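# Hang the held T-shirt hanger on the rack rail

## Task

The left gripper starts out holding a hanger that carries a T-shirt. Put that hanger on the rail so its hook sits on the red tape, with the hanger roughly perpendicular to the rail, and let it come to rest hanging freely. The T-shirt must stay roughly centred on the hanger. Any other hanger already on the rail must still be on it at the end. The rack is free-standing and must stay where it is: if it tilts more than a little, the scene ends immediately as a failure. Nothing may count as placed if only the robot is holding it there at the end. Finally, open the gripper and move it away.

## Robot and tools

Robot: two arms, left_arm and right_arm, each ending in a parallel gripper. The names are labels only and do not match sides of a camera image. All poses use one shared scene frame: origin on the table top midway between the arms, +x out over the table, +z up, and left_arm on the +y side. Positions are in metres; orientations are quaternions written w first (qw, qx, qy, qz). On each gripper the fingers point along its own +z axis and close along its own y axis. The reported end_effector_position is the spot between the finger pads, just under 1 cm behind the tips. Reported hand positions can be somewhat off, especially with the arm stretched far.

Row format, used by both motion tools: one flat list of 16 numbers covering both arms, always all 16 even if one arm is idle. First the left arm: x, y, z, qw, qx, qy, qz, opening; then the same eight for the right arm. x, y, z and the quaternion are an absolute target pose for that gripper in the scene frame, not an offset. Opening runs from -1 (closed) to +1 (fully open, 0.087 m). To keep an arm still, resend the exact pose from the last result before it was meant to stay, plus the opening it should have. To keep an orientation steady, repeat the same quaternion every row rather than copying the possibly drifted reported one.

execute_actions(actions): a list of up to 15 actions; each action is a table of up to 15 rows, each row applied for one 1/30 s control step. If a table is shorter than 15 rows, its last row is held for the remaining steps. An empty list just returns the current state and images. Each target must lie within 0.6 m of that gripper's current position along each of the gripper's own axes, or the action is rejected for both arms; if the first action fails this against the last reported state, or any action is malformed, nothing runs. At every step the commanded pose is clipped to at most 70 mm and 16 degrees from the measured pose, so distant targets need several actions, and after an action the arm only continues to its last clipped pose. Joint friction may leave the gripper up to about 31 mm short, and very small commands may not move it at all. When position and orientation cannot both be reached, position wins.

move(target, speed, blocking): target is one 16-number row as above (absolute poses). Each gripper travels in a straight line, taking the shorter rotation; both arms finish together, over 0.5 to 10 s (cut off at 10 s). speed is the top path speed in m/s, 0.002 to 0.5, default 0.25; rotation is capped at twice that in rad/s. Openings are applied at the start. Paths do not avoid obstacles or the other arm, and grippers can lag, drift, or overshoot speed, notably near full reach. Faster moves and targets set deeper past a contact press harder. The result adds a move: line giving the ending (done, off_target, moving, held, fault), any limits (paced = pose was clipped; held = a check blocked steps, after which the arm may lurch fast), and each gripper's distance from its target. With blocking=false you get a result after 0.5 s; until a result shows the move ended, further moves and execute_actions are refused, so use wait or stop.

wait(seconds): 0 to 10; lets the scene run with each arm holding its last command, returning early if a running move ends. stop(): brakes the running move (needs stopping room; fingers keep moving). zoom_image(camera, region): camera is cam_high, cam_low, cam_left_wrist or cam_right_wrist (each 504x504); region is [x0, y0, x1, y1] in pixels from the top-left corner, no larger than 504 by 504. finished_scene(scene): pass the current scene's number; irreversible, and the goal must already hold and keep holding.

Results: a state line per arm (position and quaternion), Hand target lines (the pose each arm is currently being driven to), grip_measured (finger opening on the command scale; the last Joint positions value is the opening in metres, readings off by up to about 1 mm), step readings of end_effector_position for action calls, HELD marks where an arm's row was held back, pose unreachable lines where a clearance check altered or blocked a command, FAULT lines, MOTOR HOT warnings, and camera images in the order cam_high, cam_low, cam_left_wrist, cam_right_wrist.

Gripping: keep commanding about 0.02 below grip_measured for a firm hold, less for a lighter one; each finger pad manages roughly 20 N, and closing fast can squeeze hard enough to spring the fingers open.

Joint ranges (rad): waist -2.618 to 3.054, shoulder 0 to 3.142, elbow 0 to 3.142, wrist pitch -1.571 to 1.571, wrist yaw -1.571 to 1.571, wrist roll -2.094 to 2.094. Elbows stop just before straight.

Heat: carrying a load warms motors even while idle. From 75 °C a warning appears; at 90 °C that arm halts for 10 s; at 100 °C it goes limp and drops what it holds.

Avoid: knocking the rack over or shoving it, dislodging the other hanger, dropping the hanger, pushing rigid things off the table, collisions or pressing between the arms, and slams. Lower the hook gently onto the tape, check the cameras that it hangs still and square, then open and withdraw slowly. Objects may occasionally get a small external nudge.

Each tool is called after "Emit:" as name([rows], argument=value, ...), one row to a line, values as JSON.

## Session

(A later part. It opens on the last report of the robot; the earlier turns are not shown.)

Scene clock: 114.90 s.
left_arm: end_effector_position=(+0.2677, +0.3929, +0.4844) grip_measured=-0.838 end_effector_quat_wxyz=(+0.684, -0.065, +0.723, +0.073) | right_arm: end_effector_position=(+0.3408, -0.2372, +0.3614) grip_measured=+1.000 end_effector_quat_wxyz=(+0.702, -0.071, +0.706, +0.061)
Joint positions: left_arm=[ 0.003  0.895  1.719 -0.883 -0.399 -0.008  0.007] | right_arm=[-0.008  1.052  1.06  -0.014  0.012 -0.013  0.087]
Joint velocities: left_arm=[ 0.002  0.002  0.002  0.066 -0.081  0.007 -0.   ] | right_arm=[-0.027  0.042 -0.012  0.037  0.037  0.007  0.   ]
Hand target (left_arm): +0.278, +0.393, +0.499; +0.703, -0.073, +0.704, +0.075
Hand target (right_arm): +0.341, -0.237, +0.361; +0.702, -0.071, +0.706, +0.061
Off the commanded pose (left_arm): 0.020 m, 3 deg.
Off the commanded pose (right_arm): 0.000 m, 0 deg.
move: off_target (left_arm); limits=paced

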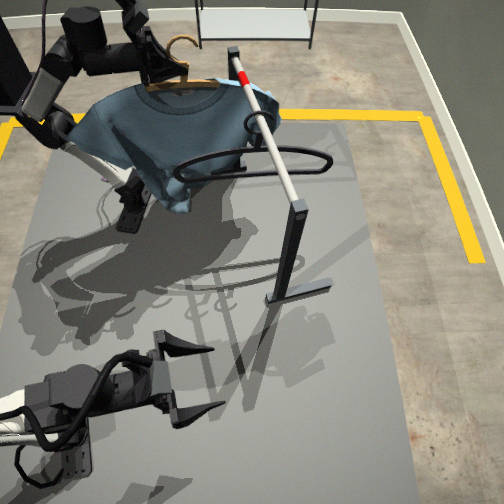

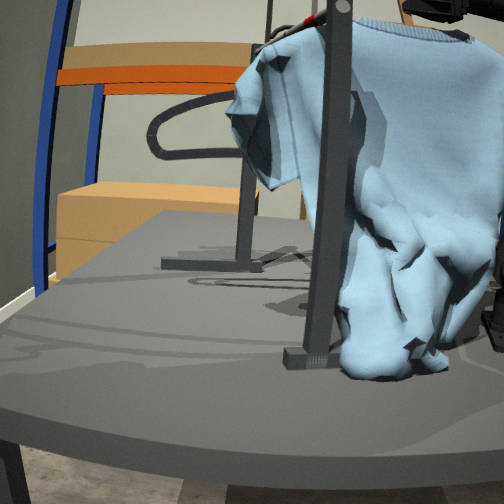

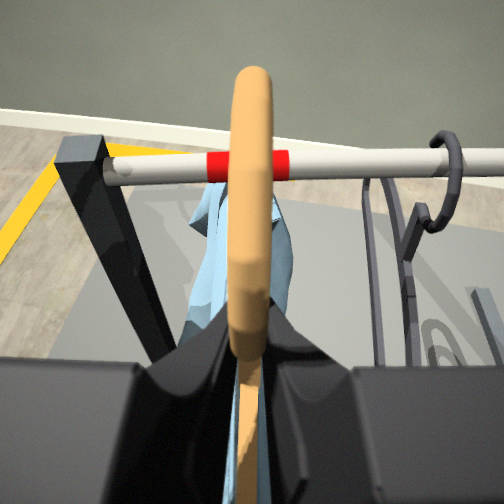

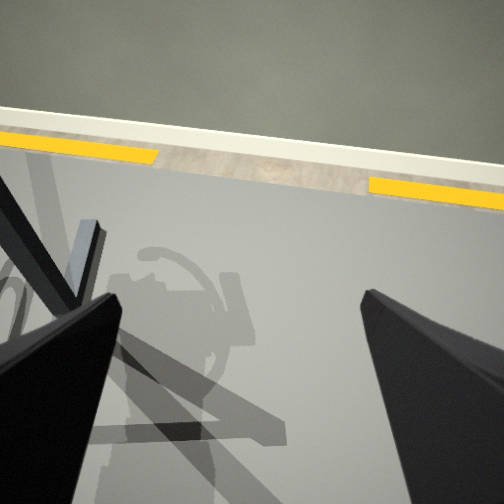

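Emit:
move(target=[0.28,0.39,0.465,0.703,-0.074,0.703,0.074,-0.87,0.3408,-0.2372,0.3614,0.702,-0.071,0.706,0.061,1], speed=0.06)

Emit:
move(target=[0.34,0.403,0.465,0.703,-0.074,0.703,0.074,-0.87,0.3408,-0.2372,0.3614,0.702,-0.071,0.706,0.061,1], speed=0.06)

Emit:
zoom_image(camera="cam_high", region=[140,0,320,180])

Scene clock: 120.40 s.
left_arm: end_effector_position=(+0.2844, +0.3894, +0.4537) grip_measured=-0.838 end_effector_quat_wxyz=(+0.684, -0.069, +0.722, +0.078) | right_arm: end_effector_position=(+0.3408, -0.2372, +0.3614) grip_measured=+1.000 end_effector_quat_wxyz=(+0.702, -0.071, +0.706, +0.061)
Joint positions: left_arm=[-0.026  0.831  1.51  -0.737 -0.44  -0.007  0.007] | right_arm=[-0.008  1.052  1.06  -0.014  0.012 -0.013  0.087]
Joint velocities: left_arm=[-0.007  0.007 -0.007 -0.051 -0.095  0.022 -0.   ] | right_arm=[-0.007 -0.012 -0.007 -0.037  0.066  0.066  0.   ]
Hand target (left_arm): +0.280, +0.390, +0.464; +0.703, -0.074, +0.704, +0.074
Hand target (right_arm): +0.341, -0.237, +0.361; +0.702, -0.071, +0.706, +0.061
Off the commanded pose (left_arm): 0.012 m, 3 deg.
Off the commanded pose (right_arm): 0.000 m, 0 deg.
move: off_target (left_arm)

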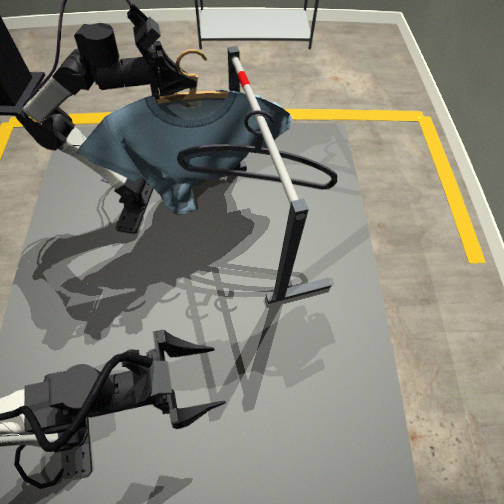

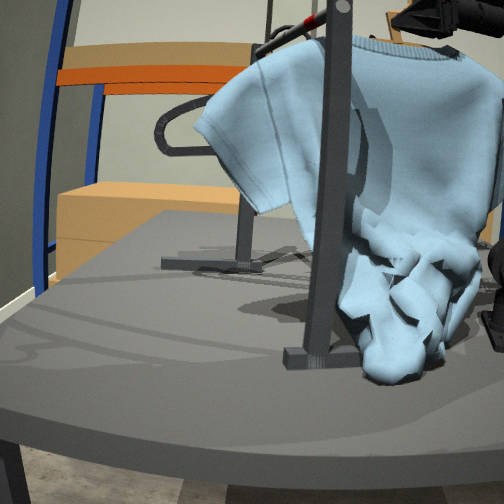

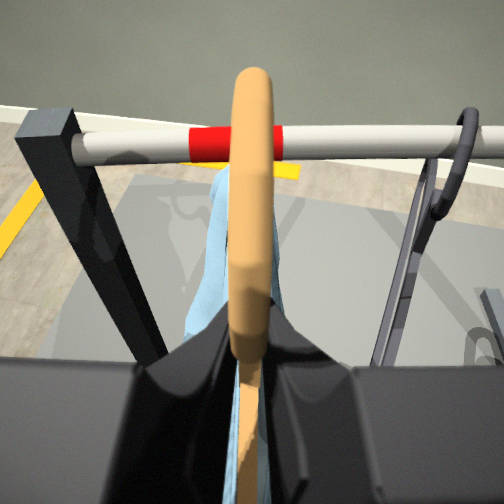

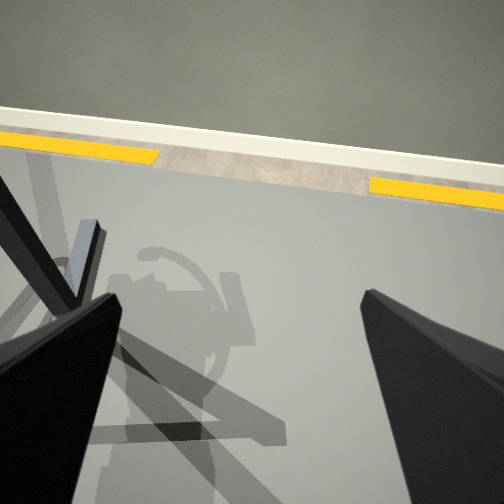

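Scene clock: 121.77 s.
left_arm: end_effector_position=(+0.3300, +0.4029, +0.4596) grip_measured=-0.838 end_effector_quat_wxyz=(+0.691, -0.076, +0.714, +0.075) | right_arm: end_effector_position=(+0.3408, -0.2372, +0.3614) grip_measured=+1.000 end_effector_quat_wxyz=(+0.702, -0.071, +0.706, +0.061)
Joint positions: left_arm=[ 0.178  0.939  1.51  -0.604 -0.243 -0.006  0.007] | right_arm=[-0.008  1.052  1.06  -0.014  0.012 -0.013  0.087]
Joint velocities: left_arm=[ 0.002 -0.007 -0.012 -0.051 -0.051 -0.022  0.   ] | right_arm=[ 0.012  0.012 -0.007 -0.007 -0.022 -0.022  0.   ]
Hand target (left_arm): +0.339, +0.403, +0.465; +0.703, -0.074, +0.704, +0.074
Hand target (right_arm): +0.341, -0.237, +0.361; +0.702, -0.071, +0.706, +0.061
Off the commanded pose (left_arm): 0.011 m, 2 deg.
Off the commanded pose (right_arm): 0.000 m, 0 deg.
move: off_target (left_arm)

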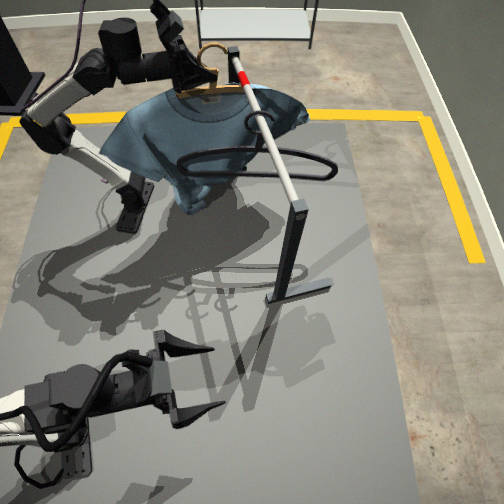

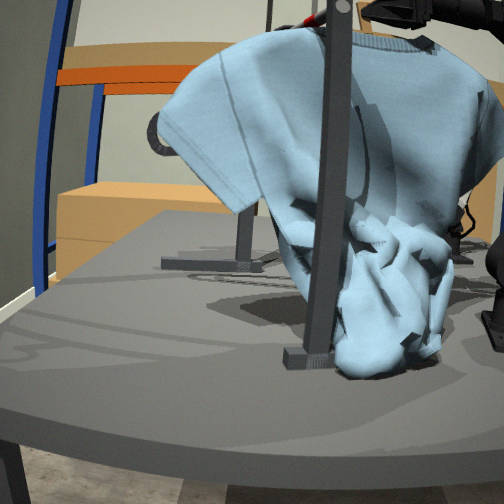

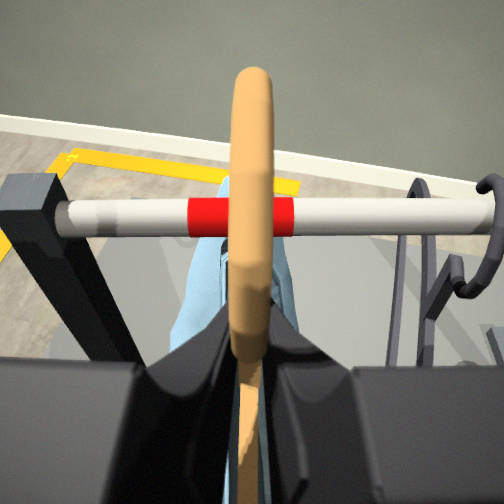

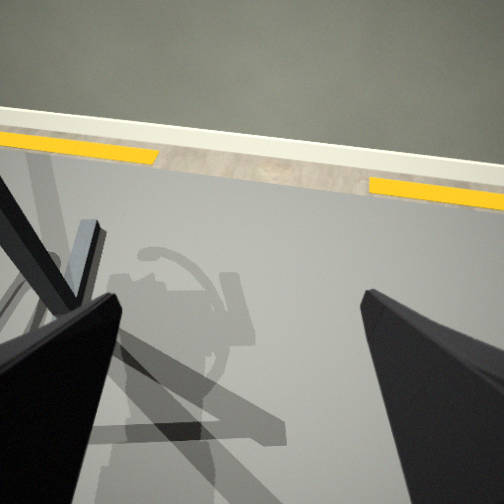

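Region (140, 0, 320, 180) of cam_high's 504x504 image, scaled by 2.800, with more detail than that image has.

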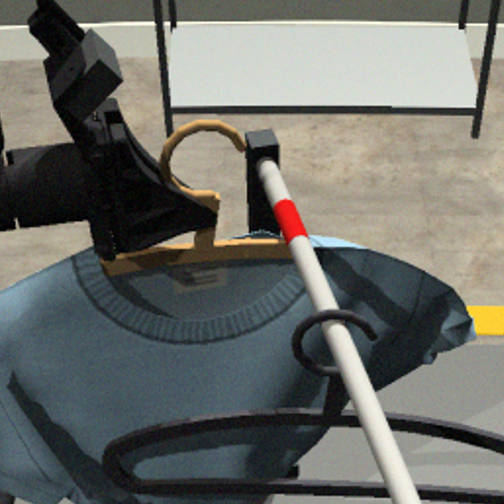

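Emit:
move(target=[0.345,0.405,0.44,0.703,-0.074,0.703,0.074,-0.87,0.3408,-0.2372,0.3614,0.702,-0.071,0.706,0.061,1], speed=0.05)

Emit:
move(target=[0.40,0.418,0.44,0.703,-0.074,0.703,0.074,-0.87,0.3408,-0.2372,0.3614,0.702,-0.071,0.706,0.061,1], speed=0.05)

Emit:
zoom_image(camera="cam_high", region=[140,0,320,180])

Scene clock: 127.73 s.
left_arm: end_effector_position=(+0.3482, +0.4036, +0.4268) grip_measured=-0.838 end_effector_quat_wxyz=(+0.683, -0.074, +0.723, +0.075) | right_arm: end_effector_position=(+0.3408, -0.2372, +0.3614) grip_measured=+1.000 end_effector_quat_wxyz=(+0.702, -0.071, +0.706, +0.061)
Joint positions: left_arm=[ 0.192  0.925  1.363 -0.496 -0.226 -0.006  0.007] | right_arm=[-0.008  1.052  1.06  -0.014  0.012 -0.013  0.087]
Joint velocities: left_arm=[ 0.007  0.002  0.002  0.037  0.095 -0.022  0.   ] | right_arm=[-0.002 -0.002 -0.037 -0.022 -0.037  0.066  0.   ]
Hand target (left_arm): +0.344, +0.405, +0.440; +0.703, -0.074, +0.703, +0.074
Hand target (right_arm): +0.341, -0.237, +0.361; +0.702, -0.071, +0.706, +0.061
Off the commanded pose (left_arm): 0.014 m, 3 deg.
Off the commanded pose (right_arm): 0.000 m, 0 deg.
move: off_target (left_arm)

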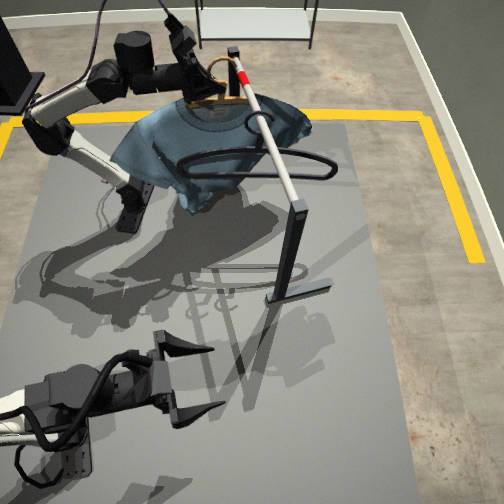

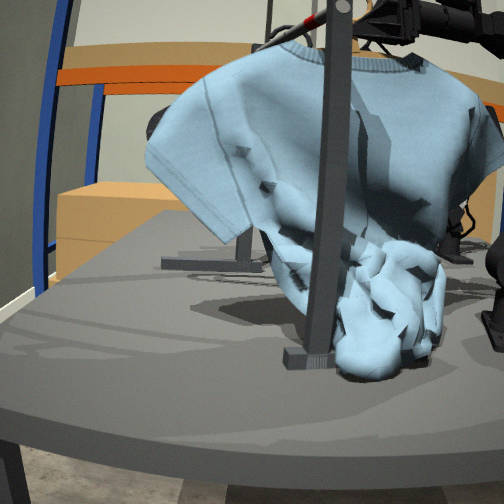

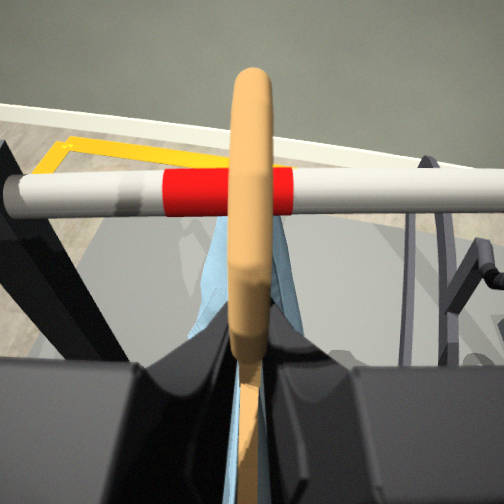

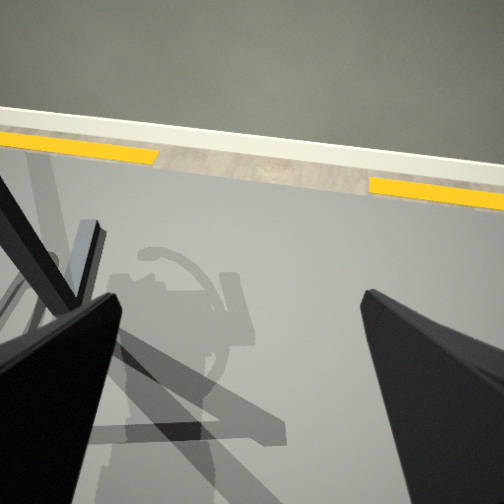

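Scene clock: 129.13 s.
left_arm: end_effector_position=(+0.3853, +0.4160, +0.4173) grip_measured=-0.838 end_effector_quat_wxyz=(+0.674, -0.076, +0.731, +0.075) | right_arm: end_effector_position=(+0.3408, -0.2372, +0.3614) grip_measured=+1.000 end_effector_quat_wxyz=(+0.702, -0.071, +0.706, +0.061)
Joint positions: left_arm=[ 0.266  1.035  1.376 -0.422 -0.155 -0.006  0.007] | right_arm=[-0.008  1.052  1.06  -0.014  0.012 -0.013  0.087]
Joint velocities: left_arm=[ 0.002  0.002 -0.017 -0.007  0.007  0.051  0.002] | right_arm=[-0.012  0.027 -0.002 -0.022  0.007 -0.066  0.   ]
Hand target (left_arm): +0.397, +0.418, +0.439; +0.703, -0.074, +0.704, +0.075
Hand target (right_arm): +0.341, -0.237, +0.361; +0.702, -0.071, +0.706, +0.061
Off the commanded pose (left_arm): 0.027 m, 5 deg.
Off the commanded pose (right_arm): 0.000 m, 0 deg.
move: off_target (left_arm)

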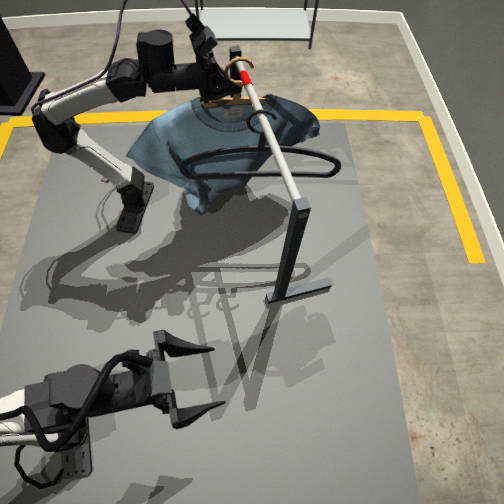

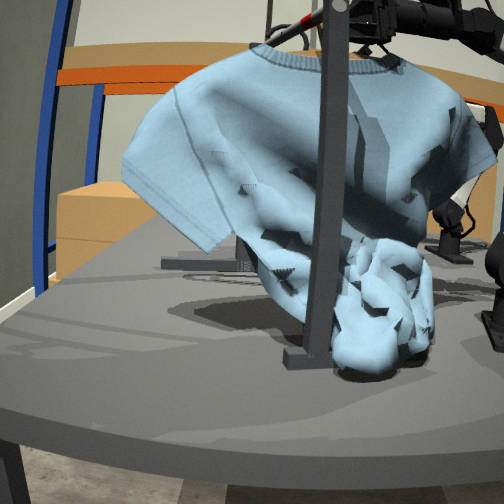

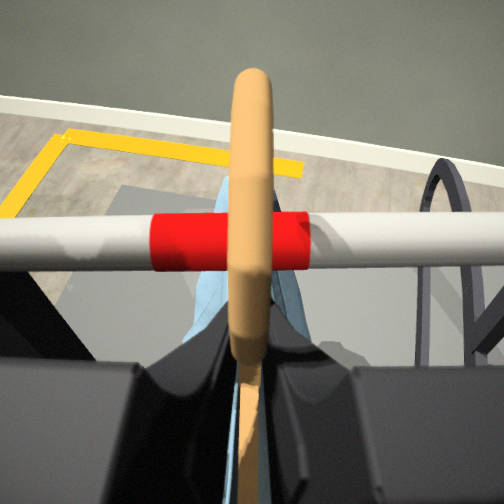

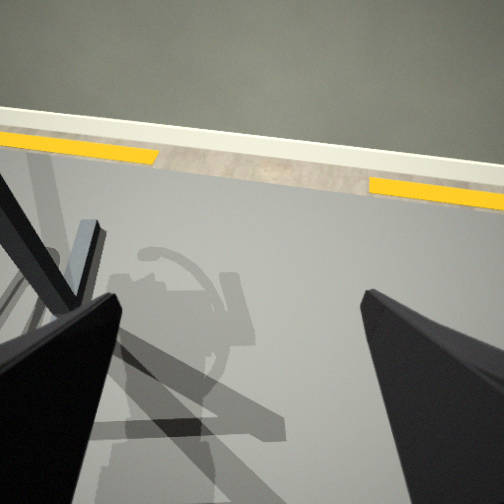

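Region (140, 0, 320, 180) of cam_high's 504x504 image, scaled by 2.800, with more detail than that image has.

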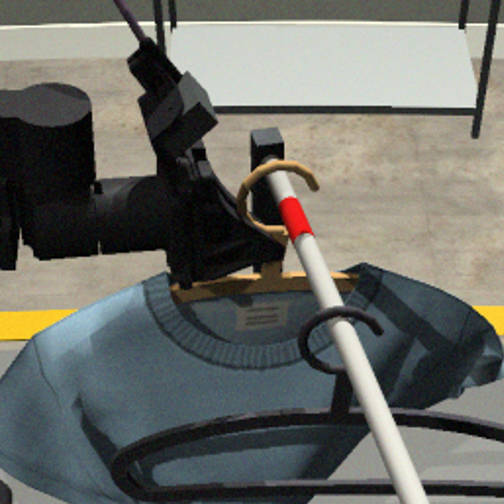

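Gripper is pressing the rail; lower, then release.

Emit:
move(target=[0.39,0.416,0.405,0.703,-0.074,0.703,0.074,-0.87,0.3408,-0.2372,0.3614,0.702,-0.071,0.706,0.061,1], speed=0.04)

Emit:
move(target=[0.39,0.416,0.405,0.703,-0.074,0.703,0.074,0.3,0.3408,-0.2372,0.3614,0.702,-0.071,0.706,0.061,1])

Emit:
move(target=[0.25,0.385,0.43,0.703,-0.074,0.703,0.074,0.3,0.3408,-0.2372,0.3614,0.702,-0.071,0.706,0.061,1], speed=0.1)

Emit:
wait(seconds=3)

Scene clock: 135.90 s.
left_arm: end_effector_position=(+0.3935, +0.4165, +0.3881) grip_measured=-0.838 end_effector_quat_wxyz=(+0.678, -0.077, +0.727, +0.075) | right_arm: end_effector_position=(+0.3408, -0.2372, +0.3614) grip_measured=+1.000 end_effector_quat_wxyz=(+0.702, -0.071, +0.706, +0.061)
Joint positions: left_arm=[ 0.266  1.     1.216 -0.286 -0.155 -0.006  0.007] | right_arm=[-0.008  1.052  1.06  -0.014  0.012 -0.013  0.087]
Joint velocities: left_arm=[ 0.002  0.002  0.007  0.066 -0.007 -0.081  0.   ] | right_arm=[-0.002  0.002  0.002  0.007 -0.037  0.051  0.   ]
Hand target (left_arm): +0.390, +0.416, +0.405; +0.703, -0.074, +0.704, +0.074
Hand target (right_arm): +0.341, -0.237, +0.361; +0.702, -0.071, +0.706, +0.061
Off the commanded pose (left_arm): 0.017 m, 4 deg.
Off the commanded pose (right_arm): 0.000 m, 0 deg.
move: off_target (left_arm)

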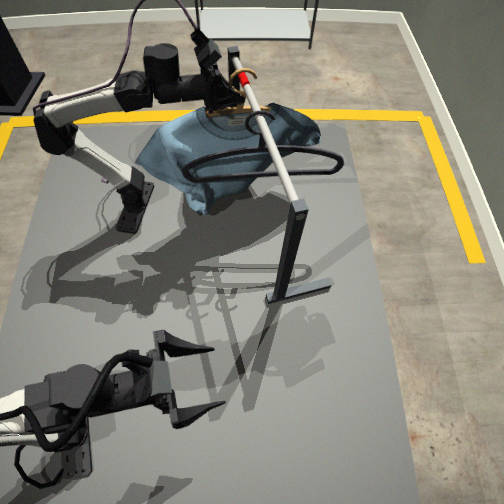

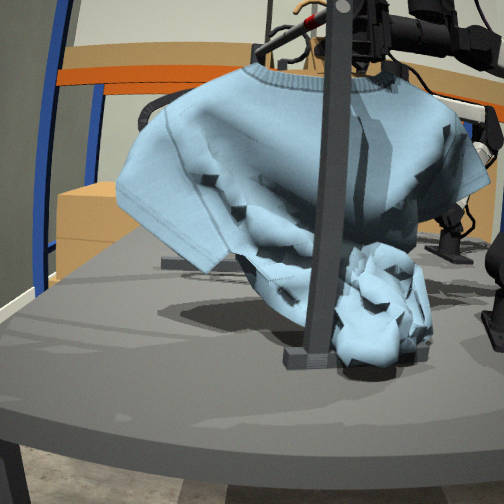

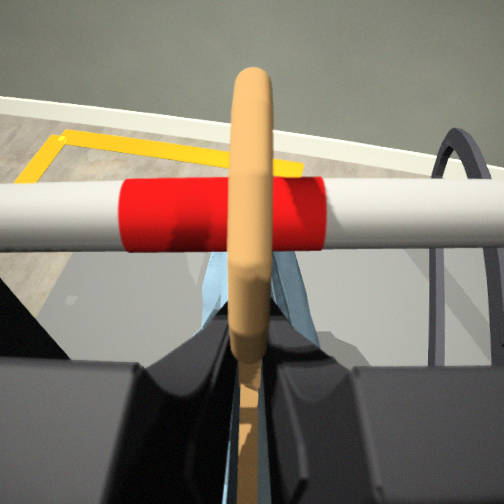

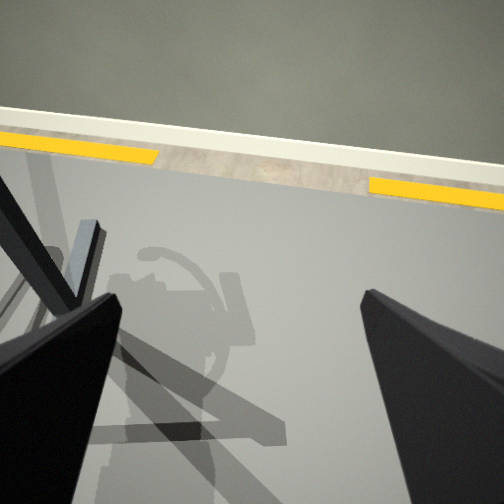

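Scene clock: 136.67 s.
left_arm: end_effector_position=(+0.3959, +0.4167, +0.3989) grip_measured=+0.300 end_effector_quat_wxyz=(+0.694, -0.077, +0.712, +0.074) | right_arm: end_effector_position=(+0.3408, -0.2372, +0.3614) grip_measured=+1.000 end_effector_quat_wxyz=(+0.702, -0.071, +0.706, +0.061)
Joint positions: left_arm=[ 0.266  1.     1.216 -0.242 -0.155 -0.005  0.057] | right_arm=[-0.008  1.052  1.06  -0.014  0.012 -0.013  0.087]
Joint velocities: left_arm=[-0.022  0.002 -0.007  0.022 -0.007  0.022 -0.   ] | right_arm=[-0.002 -0.002 -0.007  0.051 -0.081  0.022  0.   ]
Hand target (left_arm): +0.390, +0.416, +0.405; +0.703, -0.074, +0.703, +0.074
Hand target (right_arm): +0.341, -0.237, +0.361; +0.702, -0.071, +0.706, +0.061
Off the commanded pose (left_arm): 0.008 m, 1 deg.
Off the commanded pose (right_arm): 0.000 m, 0 deg.
move: done

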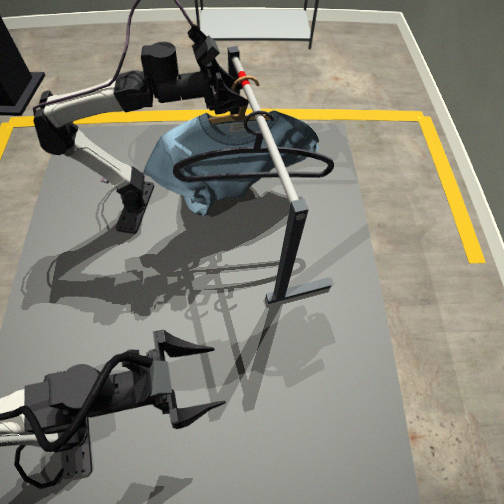

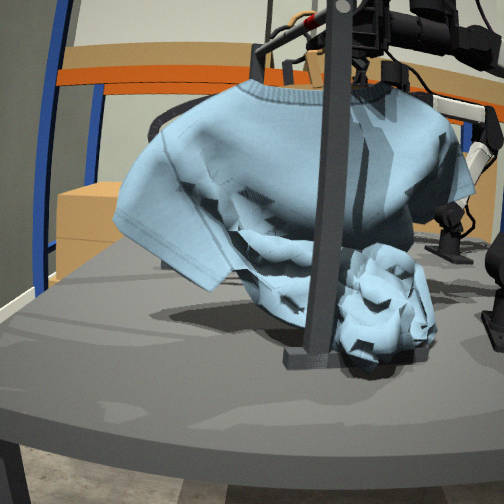

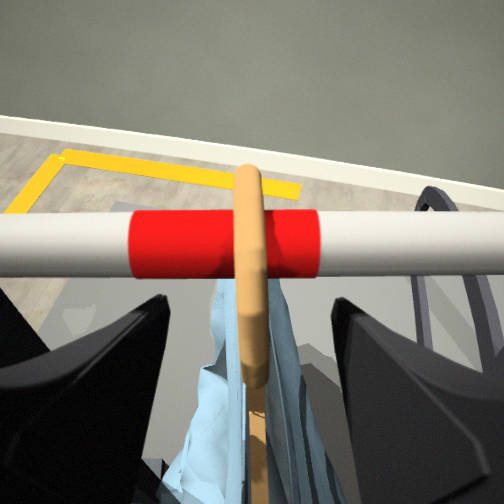

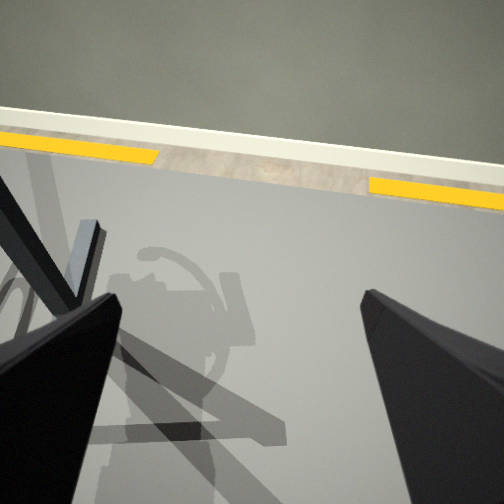

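Scene clock: 139.03 s.
left_arm: end_effector_position=(+0.2570, +0.3803, +0.4290) grip_measured=+0.300 end_effector_quat_wxyz=(+0.704, -0.073, +0.703, +0.072) | right_arm: end_effector_position=(+0.3408, -0.2372, +0.3614) grip_measured=+1.000 end_effector_quat_wxyz=(+0.702, -0.071, +0.706, +0.061)
Joint positions: left_arm=[-0.373  0.657  1.304 -0.645 -0.784  0.     0.057] | right_arm=[-0.008  1.052  1.06  -0.014  0.012 -0.013  0.087]
Joint velocities: left_arm=[-0.007  0.002  0.017 -0.066 -0.022 -0.066 -0.001] | right_arm=[ 0.007 -0.022  0.002 -0.051 -0.051 -0.007  0.   ]
Hand target (left_arm): +0.252, +0.384, +0.430; +0.704, -0.072, +0.703, +0.075
Hand target (right_arm): +0.341, -0.237, +0.361; +0.702, -0.071, +0.706, +0.061
Off the commanded pose (left_arm): 0.009 m, 0 deg.
Off the commanded pose (right_arm): 0.000 m, 0 deg.
move: done

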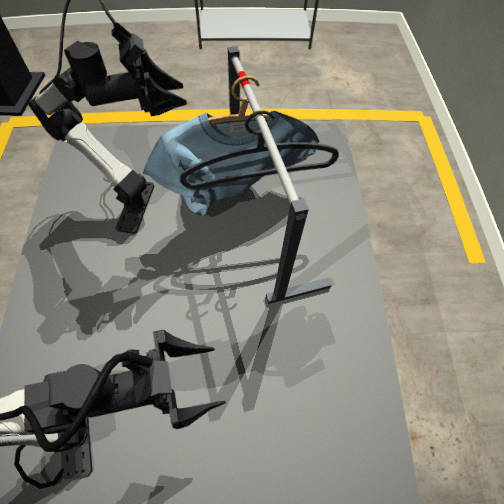

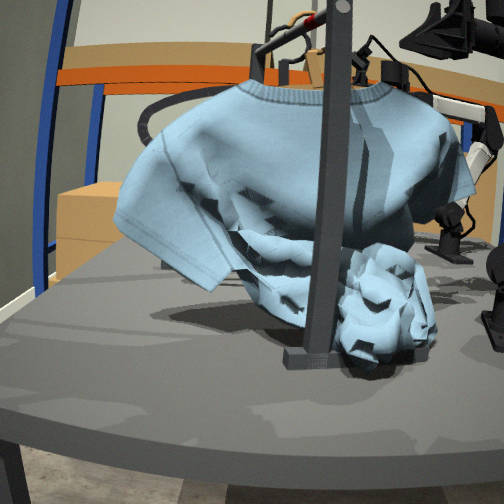

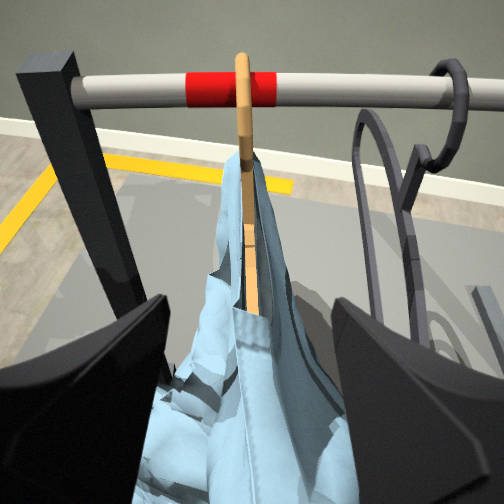

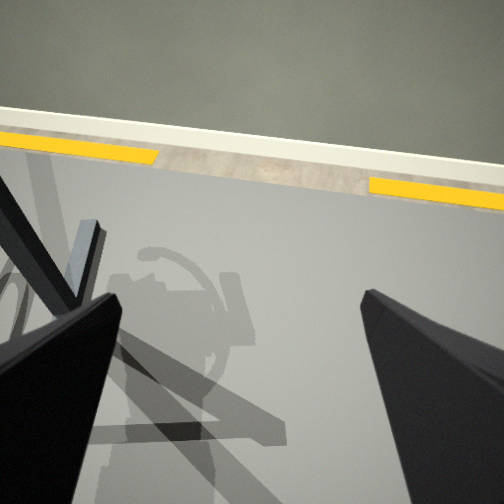

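Scene clock: 142.03 s.
left_arm: end_effector_position=(+0.2569, +0.3809, +0.4290) grip_measured=+0.300 end_effector_quat_wxyz=(+0.704, -0.074, +0.703, +0.073) | right_arm: end_effector_position=(+0.3408, -0.2372, +0.3614) grip_measured=+1.000 end_effector_quat_wxyz=(+0.702, -0.071, +0.706, +0.061)
Joint positions: left_arm=[-0.373  0.657  1.304 -0.645 -0.787  0.     0.057] | right_arm=[-0.008  1.052  1.06  -0.014  0.012 -0.013  0.087]
Joint velocities: left_arm=[ 0.002  0.002 -0.007 -0.037  0.051  0.007 -0.001] | right_arm=[ 0.002 -0.012  0.002 -0.051 -0.022 -0.051  0.   ]
Hand target (left_arm): +0.252, +0.384, +0.430; +0.704, -0.072, +0.703, +0.075
Hand target (right_arm): +0.341, -0.237, +0.361; +0.702, -0.071, +0.706, +0.061
Off the commanded pose (left_arm): 0.008 m, 0 deg.
Off the commanded pose (right_arm): 0.000 m, 0 deg.
wait: 3.00 s; at rest by 0.17 s

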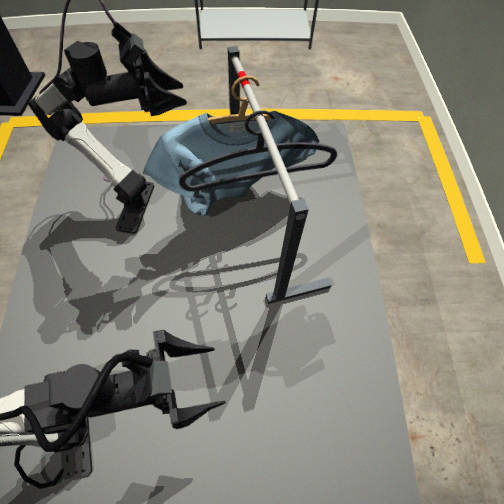

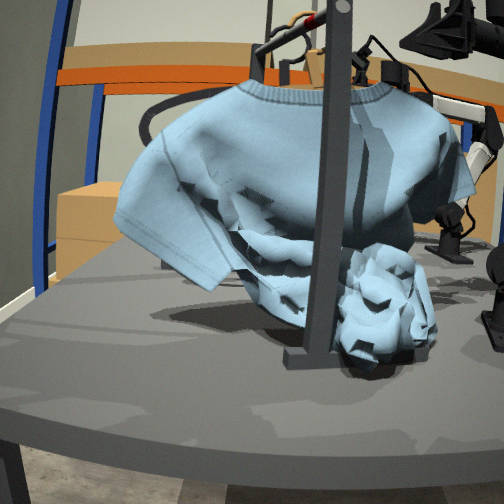

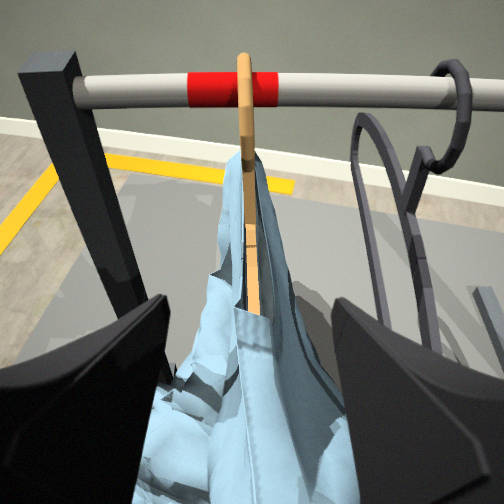

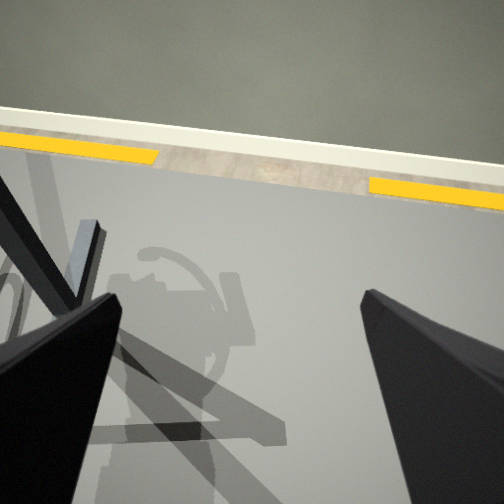

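Emit:
finished_scene(scene=1)

The scene is finished: the task was done.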